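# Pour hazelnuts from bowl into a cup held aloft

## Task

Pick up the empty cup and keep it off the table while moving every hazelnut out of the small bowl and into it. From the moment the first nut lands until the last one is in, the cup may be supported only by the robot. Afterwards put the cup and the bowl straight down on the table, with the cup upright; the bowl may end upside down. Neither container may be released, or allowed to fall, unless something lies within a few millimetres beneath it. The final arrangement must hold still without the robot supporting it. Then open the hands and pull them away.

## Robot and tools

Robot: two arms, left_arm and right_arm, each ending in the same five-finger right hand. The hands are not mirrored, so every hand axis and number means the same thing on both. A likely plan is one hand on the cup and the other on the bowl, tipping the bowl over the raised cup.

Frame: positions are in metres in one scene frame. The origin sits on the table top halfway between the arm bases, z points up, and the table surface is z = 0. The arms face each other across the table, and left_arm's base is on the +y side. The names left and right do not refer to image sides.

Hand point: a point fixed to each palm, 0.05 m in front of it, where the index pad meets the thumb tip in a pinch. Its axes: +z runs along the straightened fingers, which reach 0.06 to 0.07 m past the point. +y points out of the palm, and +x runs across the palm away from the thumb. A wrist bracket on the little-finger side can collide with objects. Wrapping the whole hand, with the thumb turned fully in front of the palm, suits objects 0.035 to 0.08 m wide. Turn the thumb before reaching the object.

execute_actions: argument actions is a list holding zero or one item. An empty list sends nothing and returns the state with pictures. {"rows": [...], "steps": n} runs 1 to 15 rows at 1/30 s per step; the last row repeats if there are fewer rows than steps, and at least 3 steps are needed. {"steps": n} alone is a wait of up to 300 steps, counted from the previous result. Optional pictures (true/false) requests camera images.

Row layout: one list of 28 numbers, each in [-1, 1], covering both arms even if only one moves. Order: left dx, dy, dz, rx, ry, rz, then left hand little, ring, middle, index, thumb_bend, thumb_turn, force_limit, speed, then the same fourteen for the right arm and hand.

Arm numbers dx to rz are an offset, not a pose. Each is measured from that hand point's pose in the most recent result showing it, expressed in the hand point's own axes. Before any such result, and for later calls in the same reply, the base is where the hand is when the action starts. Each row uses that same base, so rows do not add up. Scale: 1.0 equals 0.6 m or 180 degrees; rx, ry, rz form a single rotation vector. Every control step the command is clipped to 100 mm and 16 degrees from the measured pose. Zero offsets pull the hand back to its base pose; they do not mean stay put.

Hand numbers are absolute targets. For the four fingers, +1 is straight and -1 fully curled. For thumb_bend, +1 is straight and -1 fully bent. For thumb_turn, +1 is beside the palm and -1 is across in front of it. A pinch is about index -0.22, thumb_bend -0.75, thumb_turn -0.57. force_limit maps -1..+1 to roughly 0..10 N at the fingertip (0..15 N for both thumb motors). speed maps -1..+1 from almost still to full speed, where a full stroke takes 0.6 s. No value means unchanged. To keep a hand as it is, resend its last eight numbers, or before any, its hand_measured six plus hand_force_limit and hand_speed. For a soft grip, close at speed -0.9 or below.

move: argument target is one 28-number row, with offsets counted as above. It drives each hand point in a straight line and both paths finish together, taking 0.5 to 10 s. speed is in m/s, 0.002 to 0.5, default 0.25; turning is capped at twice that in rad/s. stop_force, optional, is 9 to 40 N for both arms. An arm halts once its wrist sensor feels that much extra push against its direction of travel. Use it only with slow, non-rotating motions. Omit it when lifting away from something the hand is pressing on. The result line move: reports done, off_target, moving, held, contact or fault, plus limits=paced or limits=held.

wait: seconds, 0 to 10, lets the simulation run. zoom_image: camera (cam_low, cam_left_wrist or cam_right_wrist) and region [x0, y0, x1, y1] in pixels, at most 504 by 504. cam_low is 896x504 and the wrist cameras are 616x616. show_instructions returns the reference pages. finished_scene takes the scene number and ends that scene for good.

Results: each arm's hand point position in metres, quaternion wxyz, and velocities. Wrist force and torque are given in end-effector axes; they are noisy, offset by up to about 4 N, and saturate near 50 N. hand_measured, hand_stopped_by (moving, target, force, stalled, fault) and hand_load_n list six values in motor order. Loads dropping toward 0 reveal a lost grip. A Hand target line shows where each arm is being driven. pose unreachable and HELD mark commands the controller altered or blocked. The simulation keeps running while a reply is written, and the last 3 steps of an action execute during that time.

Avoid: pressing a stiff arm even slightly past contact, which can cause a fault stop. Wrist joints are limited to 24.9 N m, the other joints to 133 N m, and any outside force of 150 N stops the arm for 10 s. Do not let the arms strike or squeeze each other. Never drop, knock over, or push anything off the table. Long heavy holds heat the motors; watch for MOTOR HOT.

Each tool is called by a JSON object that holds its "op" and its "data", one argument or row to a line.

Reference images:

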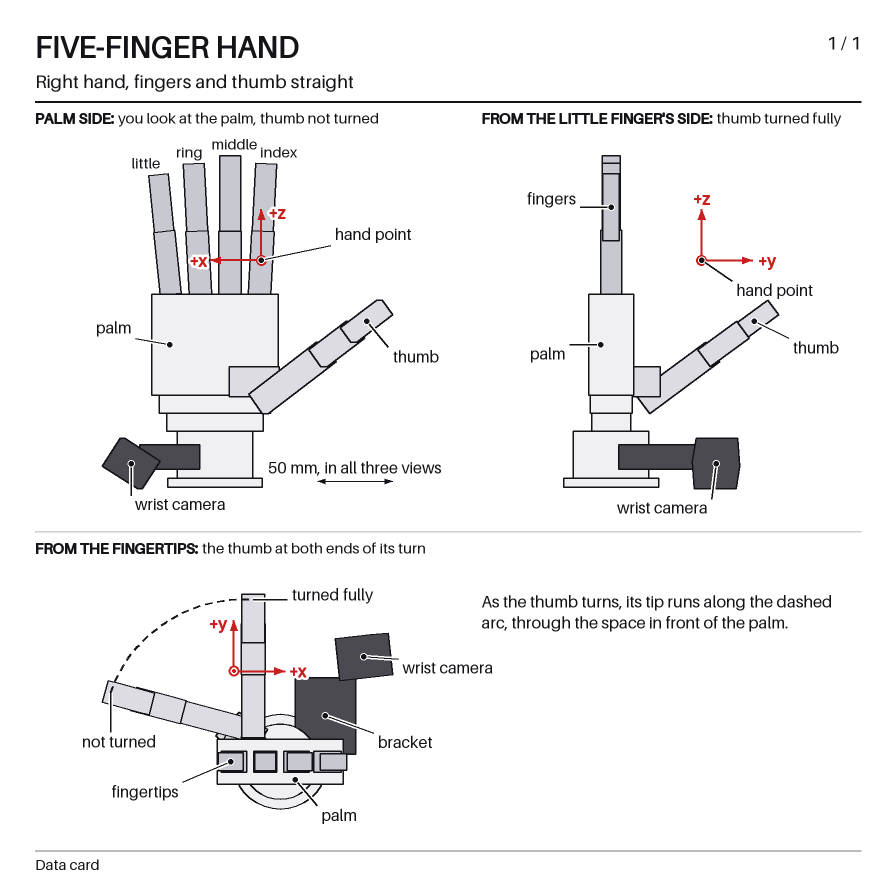

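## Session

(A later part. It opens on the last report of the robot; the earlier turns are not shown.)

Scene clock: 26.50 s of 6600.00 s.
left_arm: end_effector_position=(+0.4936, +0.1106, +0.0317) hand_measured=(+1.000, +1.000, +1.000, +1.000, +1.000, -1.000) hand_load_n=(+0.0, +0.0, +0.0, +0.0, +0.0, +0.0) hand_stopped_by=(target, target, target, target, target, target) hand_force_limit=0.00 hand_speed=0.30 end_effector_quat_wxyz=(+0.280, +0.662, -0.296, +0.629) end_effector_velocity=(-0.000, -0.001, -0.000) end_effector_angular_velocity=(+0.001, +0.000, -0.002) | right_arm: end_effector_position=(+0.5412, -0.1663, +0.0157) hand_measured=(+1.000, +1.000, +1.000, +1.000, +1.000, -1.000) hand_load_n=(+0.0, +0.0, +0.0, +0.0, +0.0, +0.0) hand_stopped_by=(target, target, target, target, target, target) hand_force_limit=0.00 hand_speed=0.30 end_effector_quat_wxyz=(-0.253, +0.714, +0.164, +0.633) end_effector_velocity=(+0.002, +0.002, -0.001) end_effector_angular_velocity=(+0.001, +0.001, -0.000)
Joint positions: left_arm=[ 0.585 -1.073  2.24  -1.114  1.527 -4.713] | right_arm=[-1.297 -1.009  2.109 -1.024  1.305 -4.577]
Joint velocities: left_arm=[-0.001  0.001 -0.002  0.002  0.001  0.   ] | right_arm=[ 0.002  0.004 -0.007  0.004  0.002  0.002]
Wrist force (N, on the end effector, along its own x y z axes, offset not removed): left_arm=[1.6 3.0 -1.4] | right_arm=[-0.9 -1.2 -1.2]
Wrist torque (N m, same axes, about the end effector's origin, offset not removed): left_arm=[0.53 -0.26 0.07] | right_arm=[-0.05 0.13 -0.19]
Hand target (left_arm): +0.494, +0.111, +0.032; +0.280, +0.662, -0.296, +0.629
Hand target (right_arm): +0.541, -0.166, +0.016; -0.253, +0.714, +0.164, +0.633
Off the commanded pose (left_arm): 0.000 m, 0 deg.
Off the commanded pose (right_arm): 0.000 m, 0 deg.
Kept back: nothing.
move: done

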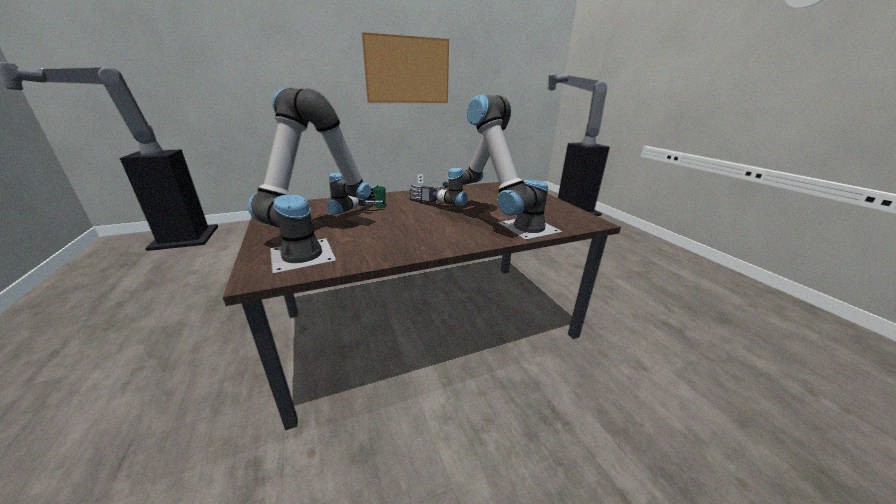

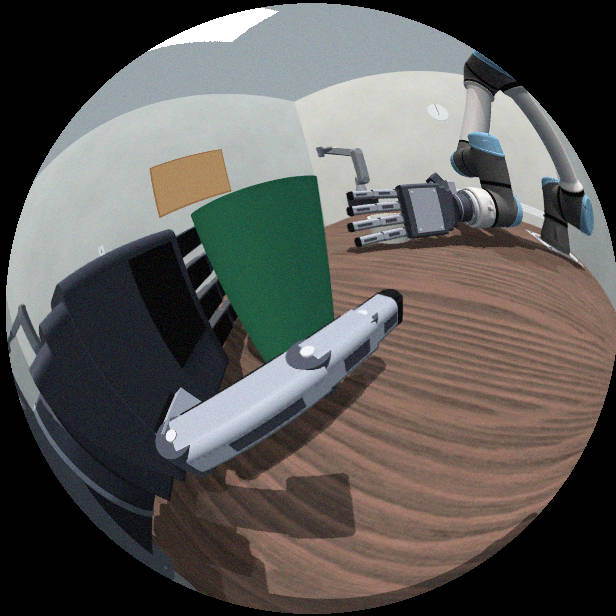

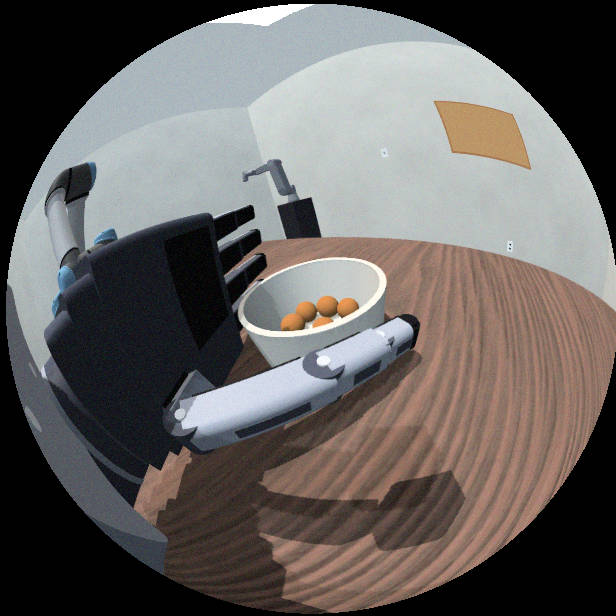

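{"op": "move", "data": {
  "target": [0.002,0.005,0.042,0,0,0, 1,1,1,1,1,-1,0,0.3, 0.004,0.008,0.035,0,0,0, 1,1,1,1,1,-1,0,0.3],
  "speed": 0.05
}}

Scene clock: 27.63 s of 6600.00 s.
left_arm: end_effector_position=(+0.5082, +0.0900, +0.0316) hand_measured=(+1.000, +1.000, +1.000, +1.000, +1.000, -1.000) hand_load_n=(+0.0, +0.0, +0.0, +0.0, +0.0, +0.0) hand_stopped_by=(target, target, target, target, target, target) hand_force_limit=0.00 hand_speed=0.30 end_effector_quat_wxyz=(+0.280, +0.662, -0.296, +0.629) end_effector_velocity=(+0.001, -0.001, -0.000) end_effector_angular_velocity=(-0.000, +0.000, +0.000) | right_arm: end_effector_position=(+0.5612, -0.1585, +0.0159) hand_measured=(+1.000, +1.000, +1.000, +1.000, +1.000, -1.000) hand_load_n=(+0.0, +0.0, +0.0, +0.0, +0.0, +0.5) hand_stopped_by=(target, target, target, target, target, target) hand_force_limit=0.00 hand_speed=0.30 end_effector_quat_wxyz=(-0.253, +0.714, +0.164, +0.633) end_effector_velocity=(+0.002, +0.000, -0.001) end_effector_angular_velocity=(-0.000, +0.001, -0.001)
Joint positions: left_arm=[ 0.58  -1.044  2.173 -1.076  1.522 -4.713] | right_arm=[-1.295 -0.982  2.047 -0.99   1.306 -4.577]
Joint velocities: left_arm=[-0.     0.002 -0.005  0.003 -0.    -0.   ] | right_arm=[-0.001  0.003 -0.005  0.002  0.     0.   ]
Wrist force (N, on the end effector, along its own x y z axes, offset not removed): left_arm=[2.6 1.7 -0.4] | right_arm=[-1.6 2.3 -0.4]
Wrist torque (N m, same axes, about the end effector's origin, offset not removed): left_arm=[0.24 -0.46 0.17] | right_arm=[0.40 0.21 -0.14]
Hand target (left_arm): +0.508, +0.090, +0.032; +0.280, +0.662, -0.296, +0.629
Hand target (right_arm): +0.561, -0.158, +0.016; -0.253, +0.714, +0.164, +0.633
Off the commanded pose (left_arm): 0.000 m, 0 deg.
Off the commanded pose (right_arm): 0.000 m, 0 deg.
Kept back: nothing.
move: done

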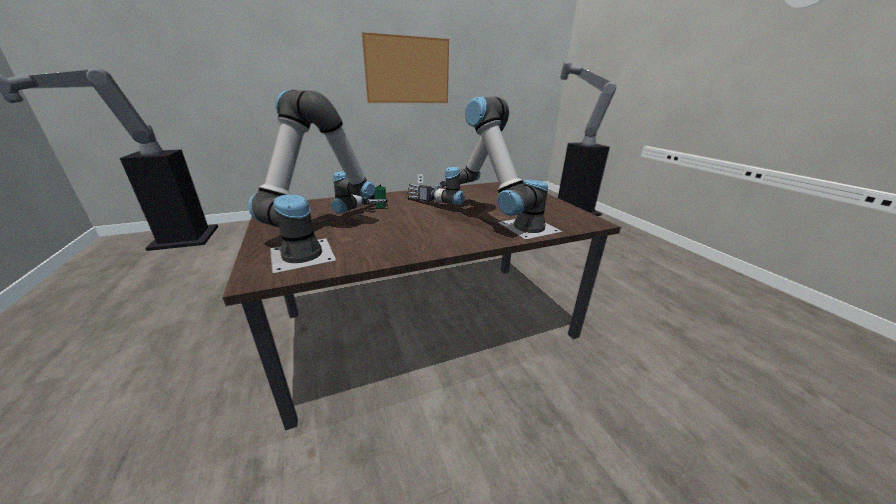

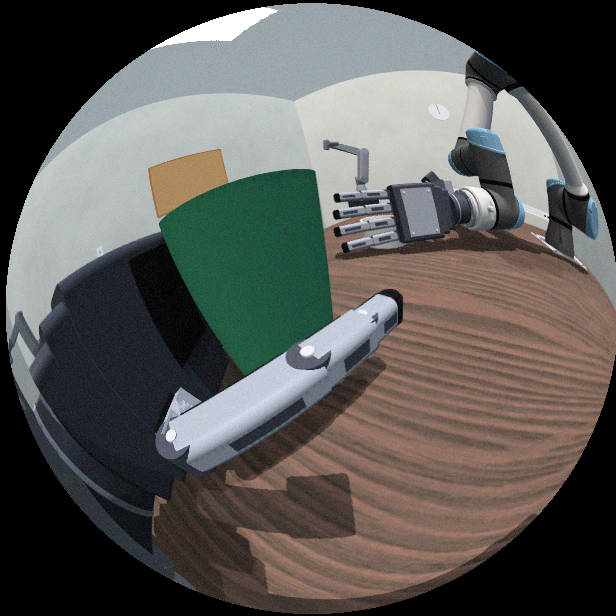

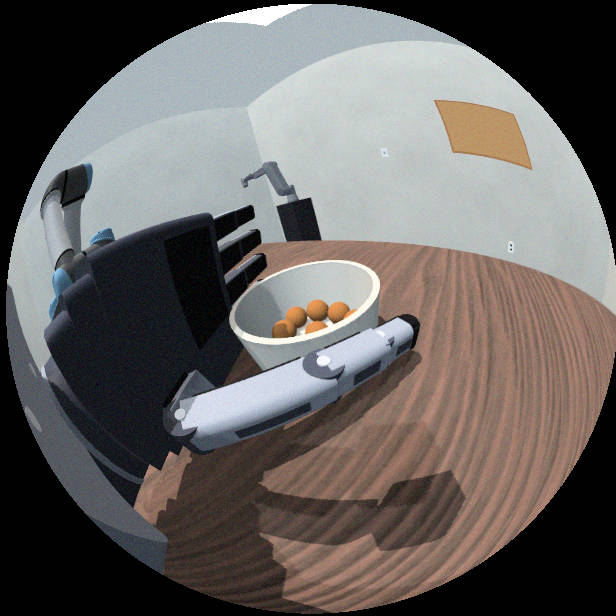

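{"op": "move", "data": {
  "target": [0,0.004,0.012,0,0,0, 0.6,0.6,0.6,0.6,1,-1,0,-0.3, 0.002,0.013,0.006,0,0,0, 1,1,0.7,0.7,1,-1,0,-0.3],
  "speed": 0.03
}}

{"op": "move", "data": {
  "target": [0,0,0,0,0,0, -1,-1,-1,-1,1,-1,0.0,-0.7, 0,0,0,0,0,0, 1,1,-1,-1,1,-1,-0.2,-0.75]
}}

Scene clock: 28.63 s of 6600.00 s.
left_arm: end_effector_position=(+0.5111, +0.0832, +0.0313) hand_measured=(+0.600, +0.600, +0.600, +0.600, +1.000, -1.000) hand_load_n=(+0.0, +0.0, +0.0, +0.0, +0.0, +0.0) hand_stopped_by=(target, target, target, target, target, target) hand_force_limit=0.00 hand_speed=-0.30 end_effector_quat_wxyz=(+0.280, +0.662, -0.296, +0.629) end_effector_velocity=(+0.001, -0.001, +0.000) end_effector_angular_velocity=(-0.000, +0.000, +0.000) | right_arm: end_effector_position=(+0.5685, -0.1629, +0.0156) hand_measured=(+1.000, +1.000, +0.700, +0.700, +1.000, -1.000) hand_load_n=(+0.0, +0.0, +0.0, +0.0, +0.0, +0.0) hand_stopped_by=(target, target, target, target, target, target) hand_force_limit=0.00 hand_speed=-0.30 end_effector_quat_wxyz=(-0.253, +0.714, +0.164, +0.633) end_effector_velocity=(+0.002, -0.001, +0.001) end_effector_angular_velocity=(+0.001, -0.002, -0.001)
Joint positions: left_arm=[ 0.574 -1.035  2.155 -1.067  1.517 -4.714] | right_arm=[-1.311 -0.977  2.037 -0.984  1.291 -4.579]
Joint velocities: left_arm=[-0.001  0.001 -0.003  0.002 -0.001 -0.001] | right_arm=[-0.005 -0.001 -0.003  0.001 -0.004 -0.   ]
Wrist force (N, on the end effector, along its own x y z axes, offset not removed): left_arm=[-0.6 2.0 -1.8] | right_arm=[1.7 -2.1 1.2]
Wrist torque (N m, same axes, about the end effector's origin, offset not removed): left_arm=[0.44 0.02 0.02] | right_arm=[-0.14 -0.30 -0.11]
Hand target (left_arm): +0.511, +0.083, +0.031; +0.280, +0.662, -0.296, +0.629
Hand target (right_arm): +0.569, -0.163, +0.016; -0.253, +0.714, +0.164, +0.633
Off the commanded pose (left_arm): 0.000 m, 0 deg.
Off the commanded pose (right_arm): 0.000 m, 0 deg.
Kept back: nothing.
move: done

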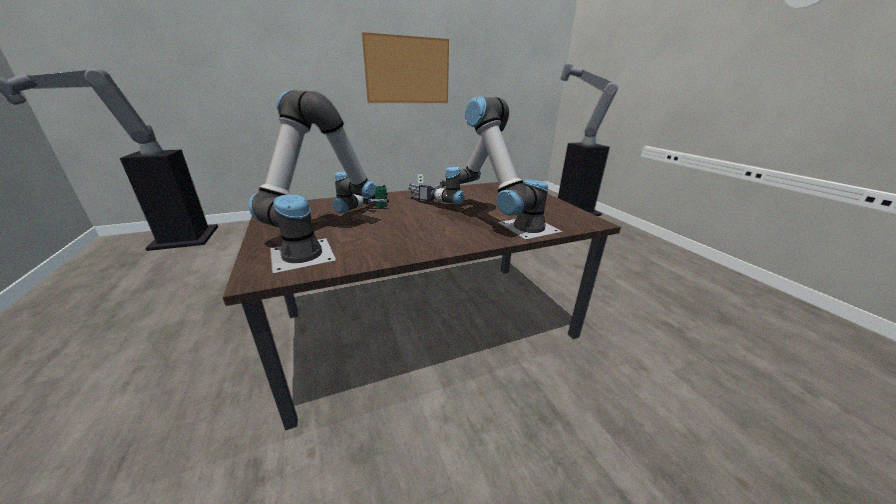

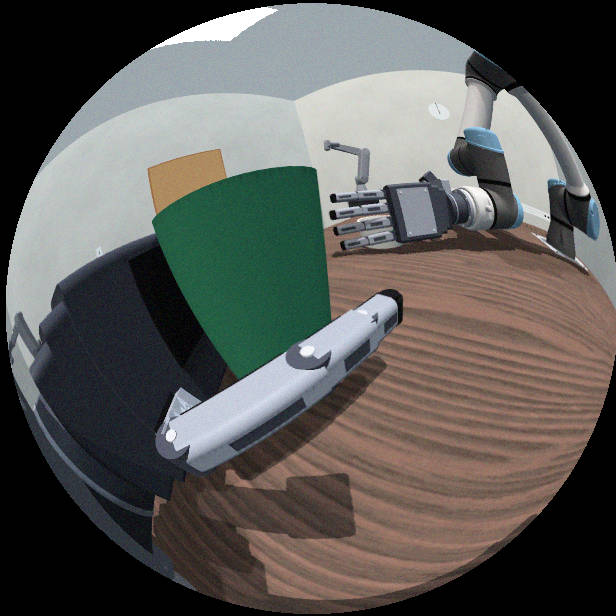

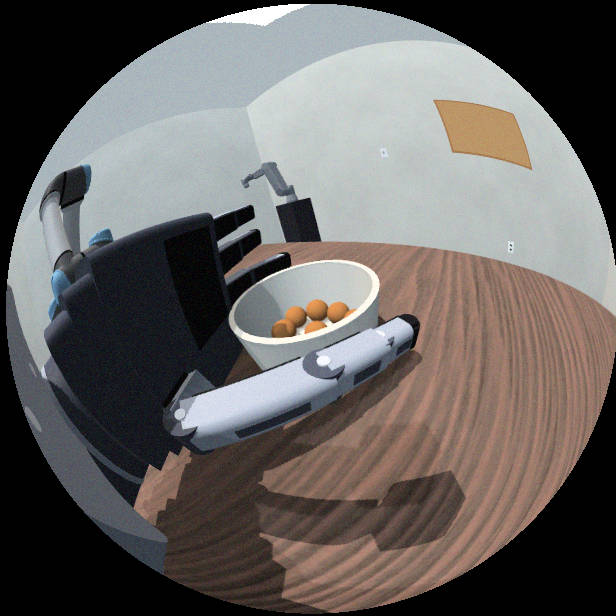

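Scene clock: 30.60 s of 6600.00 s.
left_arm: end_effector_position=(+0.5111, +0.0831, +0.0313) hand_measured=(-0.246, -0.230, -0.230, -0.230, +1.000, -1.000) hand_load_n=(+6.5, +4.0, +4.5, +6.0, +2.0, +3.5) hand_stopped_by=(force, force, force, force, target, target) hand_force_limit=0.00 hand_speed=-0.70 end_effector_quat_wxyz=(+0.280, +0.662, -0.296, +0.629) end_effector_velocity=(-0.001, -0.001, +0.000) end_effector_angular_velocity=(-0.000, -0.000, -0.002) | right_arm: end_effector_position=(+0.5686, -0.1629, +0.0156) hand_measured=(+1.000, +1.000, +0.230, +0.176, +1.000, -1.000) hand_load_n=(+0.0, +0.0, +2.5, +4.5, +1.5, +0.5) hand_stopped_by=(target, target, force, force, target, target) hand_force_limit=-0.20 hand_speed=-0.75 end_effector_quat_wxyz=(-0.253, +0.714, +0.164, +0.633) end_effector_velocity=(-0.000, +0.000, -0.000) end_effector_angular_velocity=(-0.000, +0.000, +0.000)
Joint positions: left_arm=[ 0.574 -1.035  2.155 -1.067  1.517 -4.714] | right_arm=[-1.311 -0.977  2.037 -0.984  1.291 -4.579]
Joint velocities: left_arm=[-0.001 -0.    -0.    -0.     0.    -0.   ] | right_arm=[ 0.001  0.     0.    -0.     0.    -0.   ]
Wrist force (N, on the end effector, along its own x y z axes, offset not removed): left_arm=[3.1 2.0 -1.6] | right_arm=[-1.4 1.3 1.5]
Wrist torque (N m, same axes, about the end effector's origin, offset not removed): left_arm=[0.27 -0.07 -0.28] | right_arm=[-0.05 0.14 -0.05]
Hand target (left_arm): +0.511, +0.083, +0.031; +0.280, +0.662, -0.296, +0.629
Hand target (right_arm): +0.569, -0.163, +0.016; -0.253, +0.714, +0.164, +0.633
Off the commanded pose (left_arm): 0.000 m, 0 deg.
Off the commanded pose (right_arm): 0.000 m, 0 deg.
Kept back: nothing.
move: done

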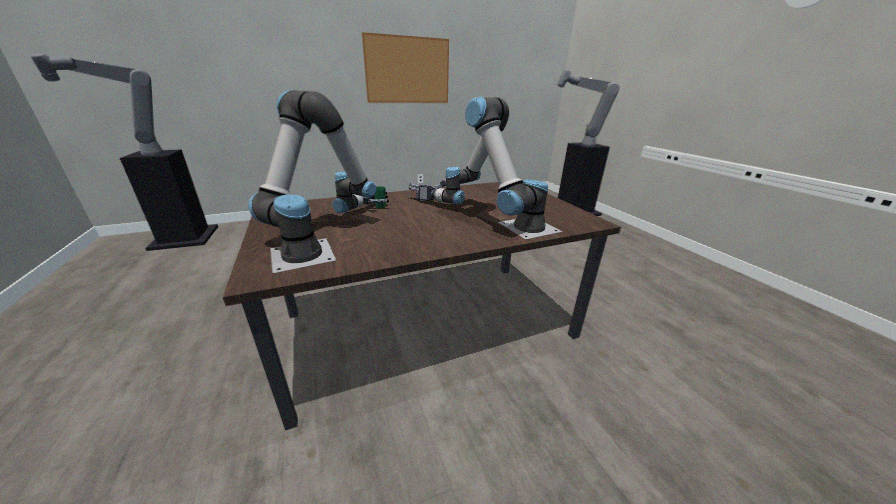

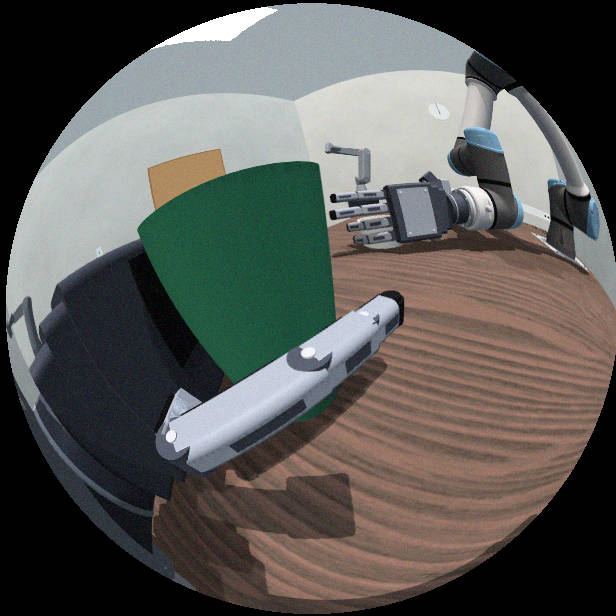

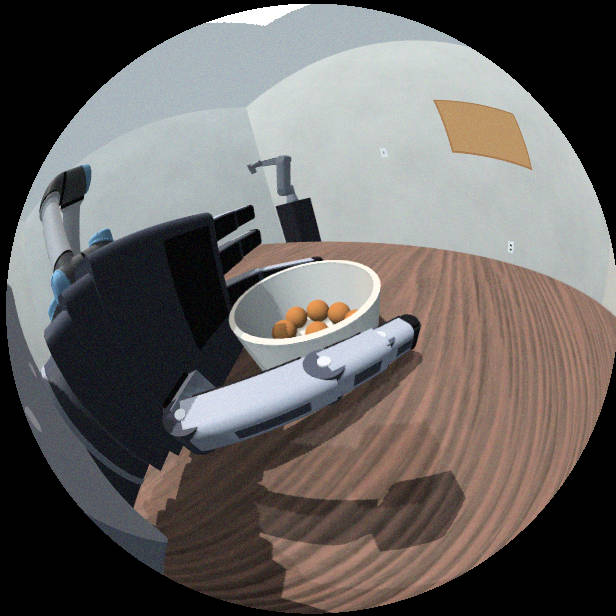

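{"op": "move", "data": {
  "target": [0,0,0,0,0,0, -1,-1,-1,-1,-1,-1,0.0,-0.7, 0,0,0,0,0,0, 1,1,-1,-1,-1,-1,-0.1,-0.8]
}}

Scene clock: 35.87 s of 6600.00 s.
left_arm: end_effector_position=(+0.5111, +0.0832, +0.0313) hand_measured=(-0.246, -0.230, -0.230, -0.230, +0.980, -1.000) hand_load_n=(+7.0, +4.0, +5.0, +6.5, +6.5, +3.5) hand_stopped_by=(force, force, force, force, force, target) hand_force_limit=0.00 hand_speed=-0.70 end_effector_quat_wxyz=(+0.280, +0.662, -0.296, +0.629) end_effector_velocity=(+0.000, +0.001, -0.001) end_effector_angular_velocity=(+0.002, +0.001, +0.001) | right_arm: end_effector_position=(+0.5685, -0.1629, +0.0156) hand_measured=(+1.000, +1.000, +0.230, +0.176, +0.976, -1.000) hand_load_n=(+0.0, +0.0, +3.0, +5.0, +6.5, +0.5) hand_stopped_by=(target, target, force, force, force, target) hand_force_limit=-0.10 hand_speed=-0.80 end_effector_quat_wxyz=(-0.253, +0.714, +0.164, +0.633) end_effector_velocity=(+0.000, +0.000, -0.000) end_effector_angular_velocity=(-0.000, +0.000, +0.001)
Joint positions: left_arm=[ 0.574 -1.035  2.155 -1.067  1.517 -4.714] | right_arm=[-1.311 -0.977  2.037 -0.984  1.291 -4.579]
Joint velocities: left_arm=[ 0.001  0.001 -0.     0.001  0.     0.   ] | right_arm=[-0.     0.    -0.     0.001 -0.001 -0.   ]
Wrist force (N, on the end effector, along its own x y z axes, offset not removed): left_arm=[5.9 3.4 -1.7] | right_arm=[-2.2 -2.5 -0.9]
Wrist torque (N m, same axes, about the end effector's origin, offset not removed): left_arm=[0.74 -0.54 0.17] | right_arm=[-0.45 0.35 -0.41]
Hand target (left_arm): +0.511, +0.083, +0.031; +0.280, +0.662, -0.296, +0.629
Hand target (right_arm): +0.569, -0.163, +0.016; -0.253, +0.714, +0.164, +0.633
Off the commanded pose (left_arm): 0.000 m, 0 deg.
Off the commanded pose (right_arm): 0.000 m, 0 deg.
Kept back: nothing.
After step 90, 1.57 s passed at rest.
move: done

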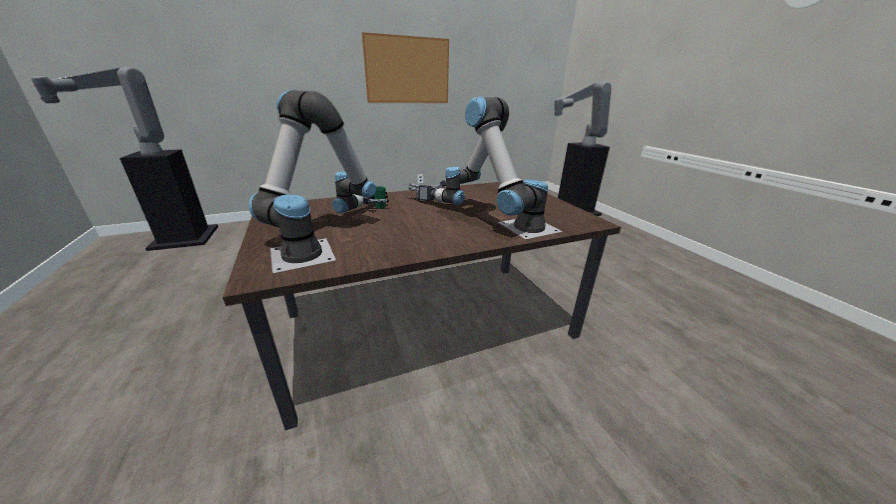

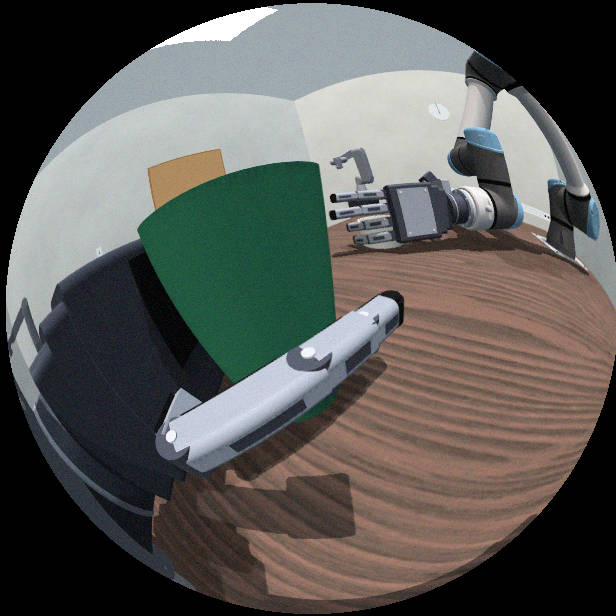

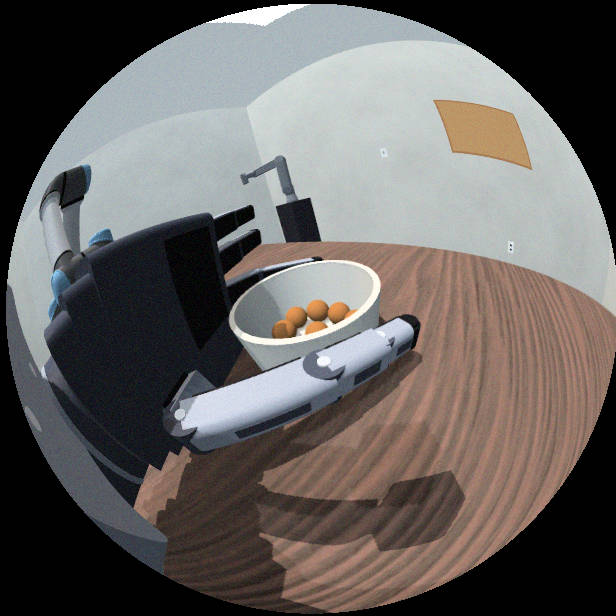

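{"op": "execute_actions", "data": {
  "actions": [
    {"rows": [[0,0,0,0,0,0, -1,-1,-1,-1,-1,-1,0.0,-0.7, 0,0,0,0,0,0, 1,1,-0.9,-0.9,-1,-1,0.5,-0.9]], "steps": 12}
  ]
}}

{"op": "move", "data": {
  "target": [0.05,0,0,0,0,0, -1,-1,-1,-1,-1,-1,0.0,-0.7, 0.0165,-0.0026,-0.001,0,0,0, 1,1,-0.9,-0.9,-1,-1,0.5,-0.9],
  "speed": 0.05
}}

Scene clock: 36.53 s of 6600.00 s.
left_arm: end_effector_position=(+0.5111, +0.0832, +0.0313) hand_measured=(-0.246, -0.230, -0.230, -0.230, +0.980, -1.000) hand_load_n=(+7.0, +4.0, +5.0, +6.5, +6.5, +3.5) hand_stopped_by=(force, force, force, force, force, target) hand_force_limit=0.00 hand_speed=-0.70 end_effector_quat_wxyz=(+0.280, +0.662, -0.296, +0.629) end_effector_velocity=(-0.001, -0.001, -0.001) end_effector_angular_velocity=(+0.001, +0.001, -0.002) | right_arm: end_effector_position=(+0.5685, -0.1629, +0.0156) hand_measured=(+1.000, +1.000, +0.206, +0.162, +0.978, -1.000) hand_load_n=(+0.0, +0.0, +8.5, +7.5, +8.0, +1.0) hand_stopped_by=(target, target, force, force, force, target) hand_force_limit=0.50 hand_speed=-0.90 end_effector_quat_wxyz=(-0.253, +0.714, +0.164, +0.633) end_effector_velocity=(-0.000, +0.001, -0.000) end_effector_angular_velocity=(+0.000, +0.000, +0.001)
Joint positions: left_arm=[ 0.574 -1.035  2.155 -1.067  1.517 -4.714] | right_arm=[-1.311 -0.977  2.037 -0.984  1.291 -4.579]
Joint velocities: left_arm=[-0.001  0.001  0.     0.     0.001  0.   ] | right_arm=[ 0.001  0.001 -0.    -0.     0.001  0.   ]
Wrist force (N, on the end effector, along its own x y z axes, offset not removed): left_arm=[2.4 2.3 -2.6] | right_arm=[0.9 -1.6 0.4]
Wrist torque (N m, same axes, about the end effector's origin, offset not removed): left_arm=[0.45 -0.01 -0.09] | right_arm=[-0.07 -0.21 -0.19]
Steps of this call (steps 1 to 11: nothing new was sent; steps 12 to 20: the first 9 steps of this action). Readings (end_effector_position | what the end effector reports):
12: left_arm (+0.5111, +0.0832, +0.0313) | right_arm (+0.5685, -0.1629, +0.0156) | left_arm hand_measured=(-0.246, -0.230, -0.230, -0.230, +0.980, -1.000) hand_load_n=(+7.0, +4.0, +5.0, +6.5, +6.5, +3.5) hand_stopped_by=(force, force, force, force, force, target) hand_force_limit=0.00 hand_speed=-0.70 | right_arm hand_measured=(+1.000, +1.000, +0.230, +0.176, +0.976, -1.000) hand_load_n=(+0.0, +0.0, +3.0, +5.0, +6.5, +0.5) hand_stopped_by=(target, target, moving, moving, force, target) hand_force_limit=0.50 hand_speed=-0.90
13: left_arm (+0.5111, +0.0832, +0.0313) | right_arm (+0.5685, -0.1629, +0.0156) | left_arm hand_measured=(-0.246, -0.230, -0.230, -0.230, +0.980, -1.000) hand_load_n=(+7.0, +4.0, +5.0, +6.5, +6.5, +3.5) hand_stopped_by=(force, force, force, force, force, target) hand_force_limit=0.00 hand_speed=-0.70 | right_arm hand_measured=(+1.000, +1.000, +0.230, +0.176, +0.976, -1.000) hand_load_n=(+0.0, +0.0, +3.0, +5.0, +6.5, +0.5) hand_stopped_by=(target, target, moving, moving, force, target) hand_force_limit=0.50 hand_speed=-0.90
15: left_arm (+0.5111, +0.0832, +0.0313) | right_arm (+0.5685, -0.1629, +0.0156) | left_arm hand_measured=(-0.246, -0.230, -0.230, -0.230, +0.980, -1.000) hand_load_n=(+7.0, +4.0, +5.0, +6.5, +6.5, +3.5) hand_stopped_by=(force, force, force, force, force, target) hand_force_limit=0.00 hand_speed=-0.70 | right_arm hand_measured=(+1.000, +1.000, +0.226, +0.172, +0.976, -1.000) hand_load_n=(+0.0, +0.0, +4.0, +6.0, +7.0, +0.5) hand_stopped_by=(target, target, moving, moving, force, target) hand_force_limit=0.50 hand_speed=-0.90
19: left_arm (+0.5111, +0.0832, +0.0313) | right_arm (+0.5685, -0.1629, +0.0156) | left_arm hand_measured=(-0.246, -0.230, -0.230, -0.230, +0.980, -1.000) hand_load_n=(+7.0, +4.0, +5.0, +6.5, +6.5, +3.5) hand_stopped_by=(force, force, force, force, force, target) hand_force_limit=0.00 hand_speed=-0.70 | right_arm hand_measured=(+1.000, +1.000, +0.206, +0.162, +0.978, -1.000) hand_load_n=(+0.0, +0.0, +9.0, +7.5, +8.0, +1.0) hand_stopped_by=(target, target, force, force, force, target) hand_force_limit=0.50 hand_speed=-0.90
20: the state above

Scene clock: 37.77 s of 6600.00 s.
left_arm: end_effector_position=(+0.5121, +0.0820, +0.0611) hand_measured=(-0.246, -0.230, -0.230, -0.230, +0.980, -1.000) hand_load_n=(+5.5, +3.5, +5.0, +7.5, +6.5, +5.5) hand_stopped_by=(force, force, force, force, force, target) hand_force_limit=0.00 hand_speed=-0.70 end_effector_quat_wxyz=(+0.280, +0.662, -0.296, +0.629) end_effector_velocity=(+0.000, +0.000, +0.002) end_effector_angular_velocity=(-0.000, -0.000, -0.000) | right_arm: end_effector_position=(+0.5686, -0.1628, +0.0256) hand_measured=(+1.000, +1.000, +0.206, +0.162, +0.978, -1.000) hand_load_n=(+0.0, +0.0, +8.0, +7.5, +8.0, +2.5) hand_stopped_by=(target, target, force, force, force, target) hand_force_limit=0.50 hand_speed=-0.90 end_effector_quat_wxyz=(-0.253, +0.714, +0.164, +0.633) end_effector_velocity=(+0.001, +0.000, +0.002) end_effector_angular_velocity=(+0.002, -0.002, +0.000)
Joint positions: left_arm=[ 0.575 -1.107  2.145 -0.985  1.517 -4.714] | right_arm=[-1.31  -1.     2.035 -0.96   1.291 -4.579]
Joint velocities: left_arm=[ 0.001 -0.005 -0.001  0.006  0.001  0.   ] | right_arm=[ 0.    -0.003 -0.001  0.001 -0.     0.001]
Wrist force (N, on the end effector, along its own x y z axes, offset not removed): left_arm=[2.6 2.8 1.1] | right_arm=[-2.6 -2.0 3.6]
Wrist torque (N m, same axes, about the end effector's origin, offset not removed): left_arm=[0.44 -0.65 0.25] | right_arm=[-0.56 -0.01 -0.03]
Hand target (left_arm): +0.512, +0.082, +0.061; +0.280, +0.662, -0.296, +0.629
Hand target (right_arm): +0.569, -0.163, +0.026; -0.253, +0.714, +0.164, +0.633
Off your previous action's commanded pose (left_arm): 0.000 m, 0 deg at its last step (step 3 of this call).
Off your previous action's commanded pose (right_arm): 0.000 m, 0 deg at its last step (step 3 of this call).
Off the commanded pose (left_arm): 0.000 m, 0 deg.
Off the commanded pose (right_arm): 0.000 m, 0 deg.
Kept back: nothing.
move: done

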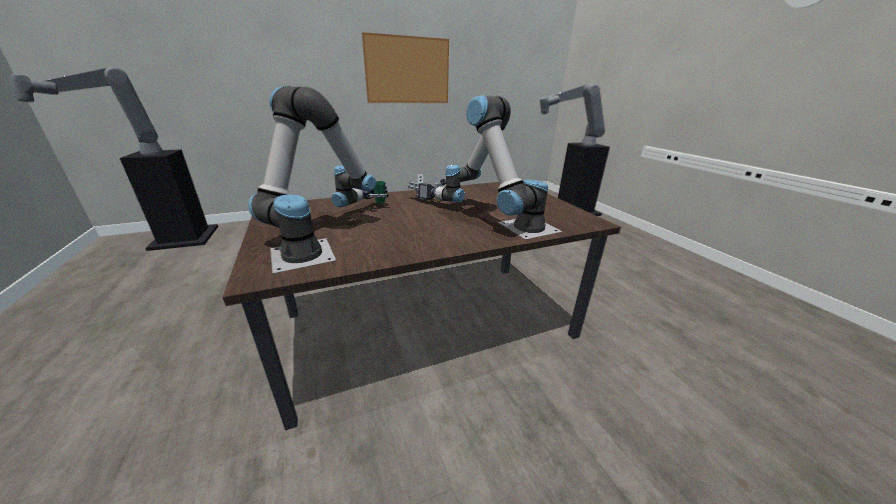

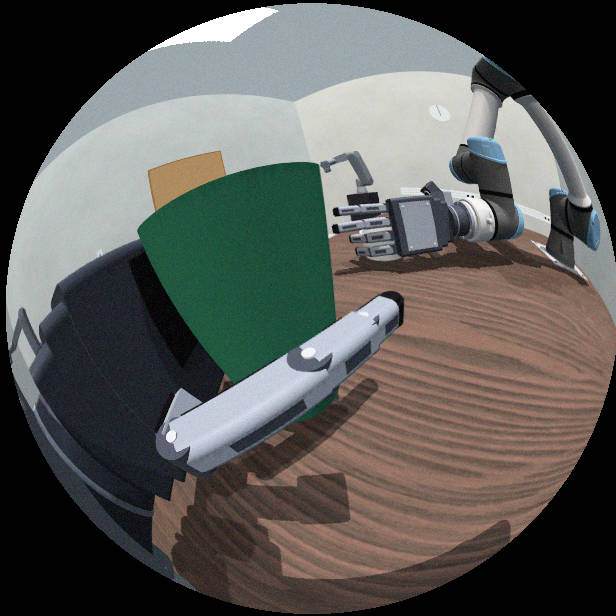

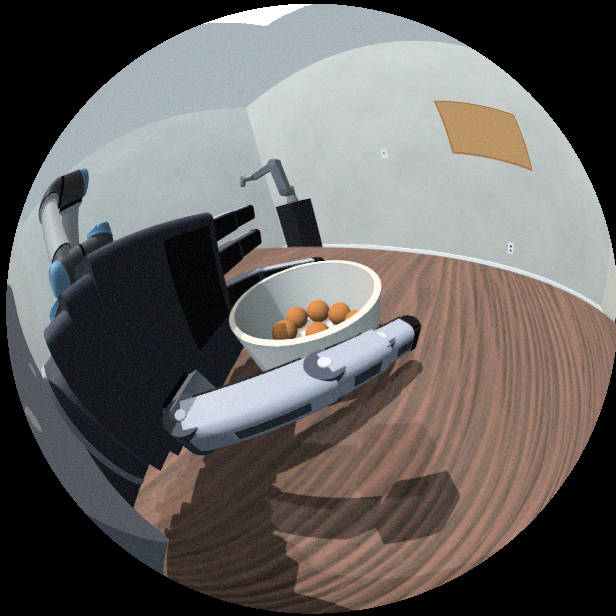

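{"op": "move", "data": {
  "target": [0.032,0.487,-0.170,-0.1431,0.0536,0.1062, -1,-1,-1,-1,-1,-1,0.0,-0.7, 0.305,-0.296,-0.402,0.1388,-0.0216,-0.0103, 1,1,-0.9,-0.9,-1,-1,0.5,-0.9],
  "speed": 0.2
}}

Scene clock: 41.80 s of 6600.00 s.
left_arm: end_effector_position=(+0.2275, -0.0381, +0.0849) hand_measured=(-0.246, -0.230, -0.230, -0.230, +0.980, -1.000) hand_load_n=(+5.5, +3.5, +5.0, +7.0, +6.5, +5.5) hand_stopped_by=(force, force, force, force, force, target) hand_force_limit=0.00 hand_speed=-0.70 end_effector_quat_wxyz=(+0.336, +0.471, -0.509, +0.637) end_effector_velocity=(-0.000, +0.000, -0.001) end_effector_angular_velocity=(+0.002, -0.001, -0.000) | right_arm: end_effector_position=(+0.2995, -0.1701, +0.2505) hand_measured=(+1.000, +1.000, +0.206, +0.162, +0.978, -1.000) hand_load_n=(+0.0, +0.0, +8.0, +7.5, +8.0, +2.5) hand_stopped_by=(target, target, force, force, force, target) hand_force_limit=0.50 hand_speed=-0.90 end_effector_quat_wxyz=(-0.385, +0.660, +0.316, +0.562) end_effector_velocity=(-0.001, -0.000, +0.001) end_effector_angular_velocity=(-0.001, +0.002, +0.004)
Joint positions: left_arm=[-0.015 -1.268  2.339 -1.11   1.396 -4.367] | right_arm=[-1.457 -1.998  2.369 -0.258  0.705 -4.644]
Joint velocities: left_arm=[-0.001  0.001 -0.     0.001 -0.001  0.001] | right_arm=[-0.005 -0.005 -0.002  0.01  -0.009 -0.003]
Wrist force (N, on the end effector, along its own x y z axes, offset not removed): left_arm=[0.6 0.9 -2.8] | right_arm=[-1.9 0.5 0.8]
Wrist torque (N m, same axes, about the end effector's origin, offset not removed): left_arm=[0.32 -0.07 -0.02] | right_arm=[0.13 -0.16 -0.17]
Hand target (left_arm): +0.227, -0.038, +0.085; +0.336, +0.471, -0.509, +0.637
Hand target (right_arm): +0.299, -0.170, +0.251; -0.385, +0.660, +0.316, +0.562
Off the commanded pose (left_arm): 0.000 m, 0 deg.
Off the commanded pose (right_arm): 0.000 m, 0 deg.
Kept back: nothing.
move: done

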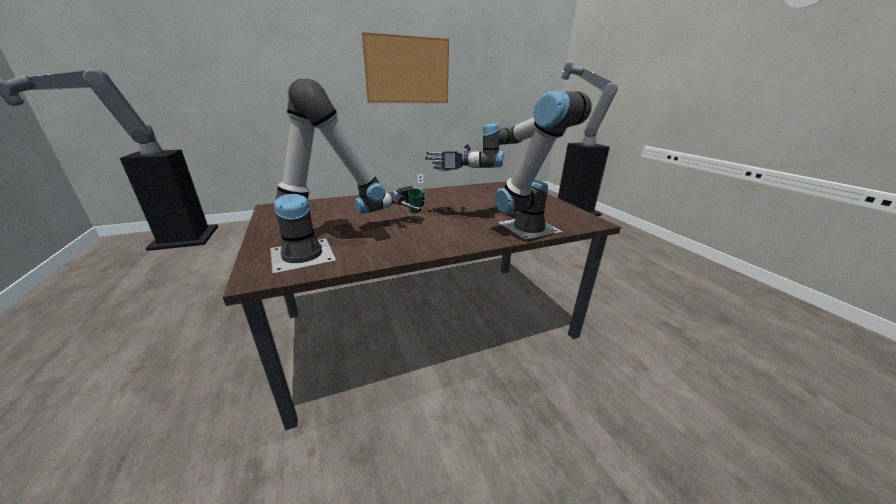

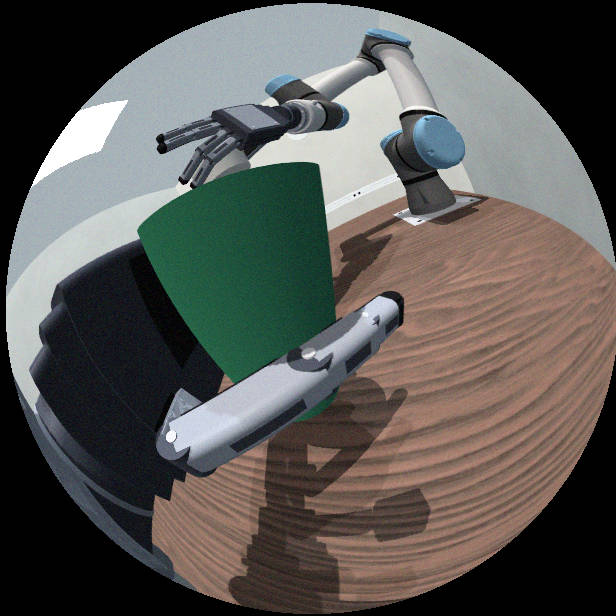

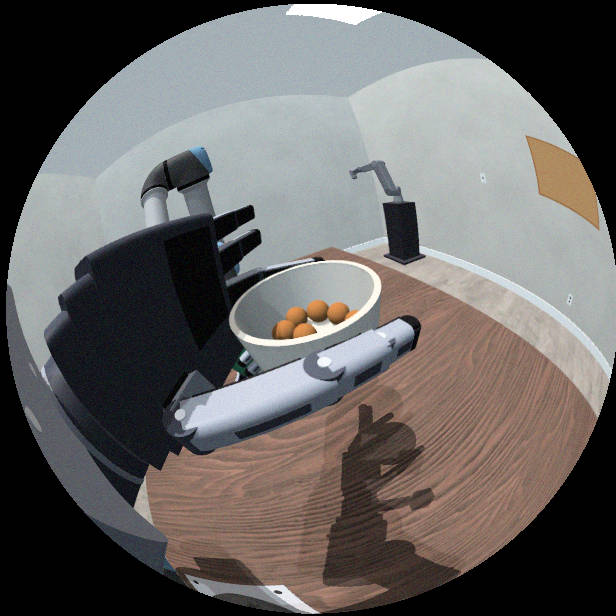

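{"op": "move", "data": {
  "target": [0,0,0,0,0,0, -1,-1,-1,-1,-1,-1,0.0,-0.7, -0.073,-0.356,0.123,-0.0039,-0.1258,0.2158, 1,1,-0.9,-0.9,-1,-1,0.5,-0.9],
  "speed": 0.15
}}

Scene clock: 45.20 s of 6600.00 s.
left_arm: end_effector_position=(+0.2275, -0.0381, +0.0850) hand_measured=(-0.246, -0.230, -0.230, -0.230, +0.980, -1.000) hand_load_n=(+5.5, +3.5, +5.0, +7.0, +6.5, +5.5) hand_stopped_by=(force, force, force, force, force, target) hand_force_limit=0.00 hand_speed=-0.70 end_effector_quat_wxyz=(+0.336, +0.471, -0.509, +0.637) end_effector_velocity=(-0.001, +0.000, -0.001) end_effector_angular_velocity=(+0.002, +0.000, -0.001) | right_arm: end_effector_position=(+0.1472, +0.0017, +0.2348) hand_measured=(+1.000, +1.000, +0.206, +0.162, +0.978, -1.000) hand_load_n=(+0.0, +0.0, +8.0, +7.5, +8.0, +2.5) hand_stopped_by=(target, target, force, force, force, target) hand_force_limit=0.50 hand_speed=-0.90 end_effector_quat_wxyz=(-0.476, +0.825, +0.145, +0.267) end_effector_velocity=(-0.001, +0.002, -0.001) end_effector_angular_velocity=(-0.002, +0.007, +0.000)
Joint positions: left_arm=[-0.015 -1.268  2.339 -1.11   1.396 -4.367] | right_arm=[-0.722 -1.612  1.871  0.176  1.278 -3.959]
Joint velocities: left_arm=[-0.001  0.     0.001  0.001 -0.     0.   ] | right_arm=[ 0.004  0.006 -0.005  0.003  0.002  0.006]
Wrist force (N, on the end effector, along its own x y z axes, offset not removed): left_arm=[2.3 3.6 -0.6] | right_arm=[-1.2 1.4 2.5]
Wrist torque (N m, same axes, about the end effector's origin, offset not removed): left_arm=[0.55 -0.43 0.16] | right_arm=[-0.01 -0.04 -0.14]
Hand target (left_arm): +0.227, -0.038, +0.085; +0.336, +0.471, -0.509, +0.637
Hand target (right_arm): +0.147, +0.002, +0.235; -0.476, +0.825, +0.145, +0.267
Off the commanded pose (left_arm): 0.000 m, 0 deg.
Off the commanded pose (right_arm): 0.000 m, 0 deg.
Kept back: nothing.
move: done

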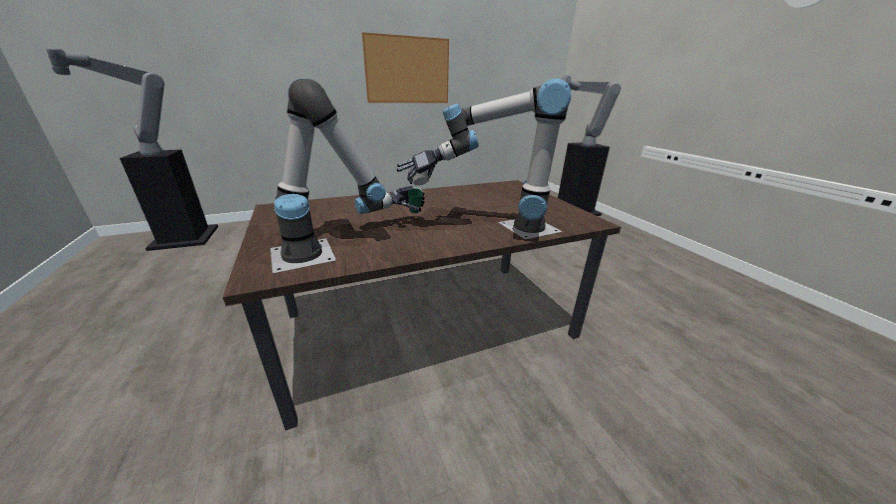

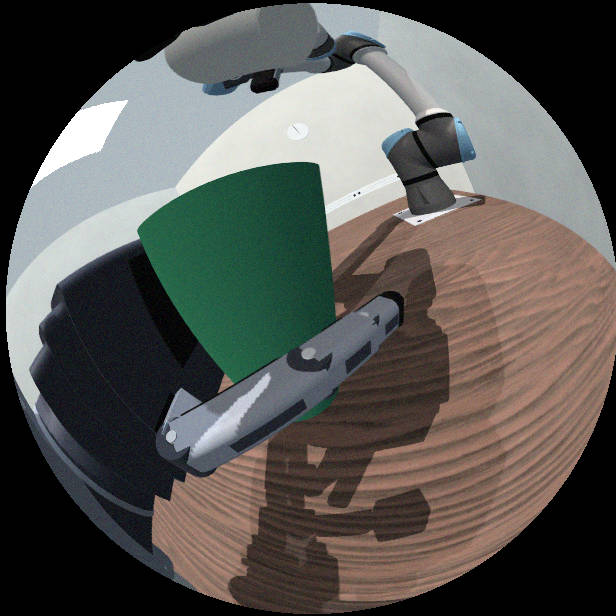

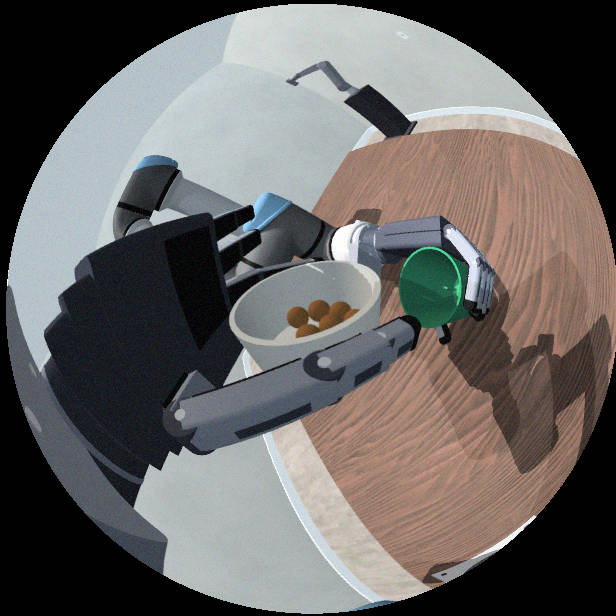

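{"op": "zoom_image", "data": {
  "camera": "cam_low",
  "region": [360, 135, 480, 225]
}}

{"op": "zoom_image", "data": {
  "camera": "cam_right_wrist",
  "region": [220, 200, 520, 380]
}}

Region (360, 135, 480, 225) of cam_low's 896x504 image, scaled by 4.200, with more detail than that image has; it fills the top 378 rows of this view, and the rest is white.

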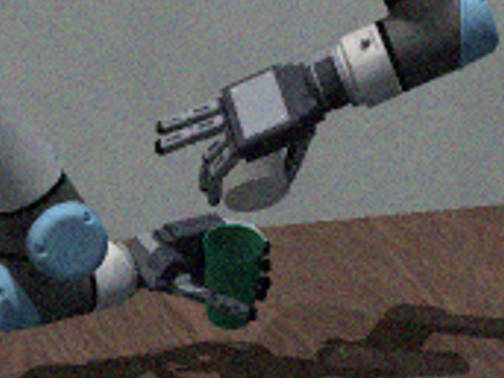

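Region (220, 200, 520, 380) of cam_right_wrist's 616x616 image, scaled by 1.680, with more detail than that image has; it fills the top 302 rows of this view, and the rest is white.

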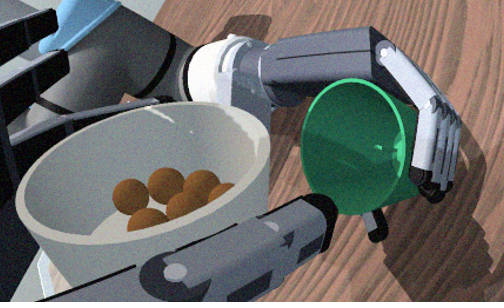

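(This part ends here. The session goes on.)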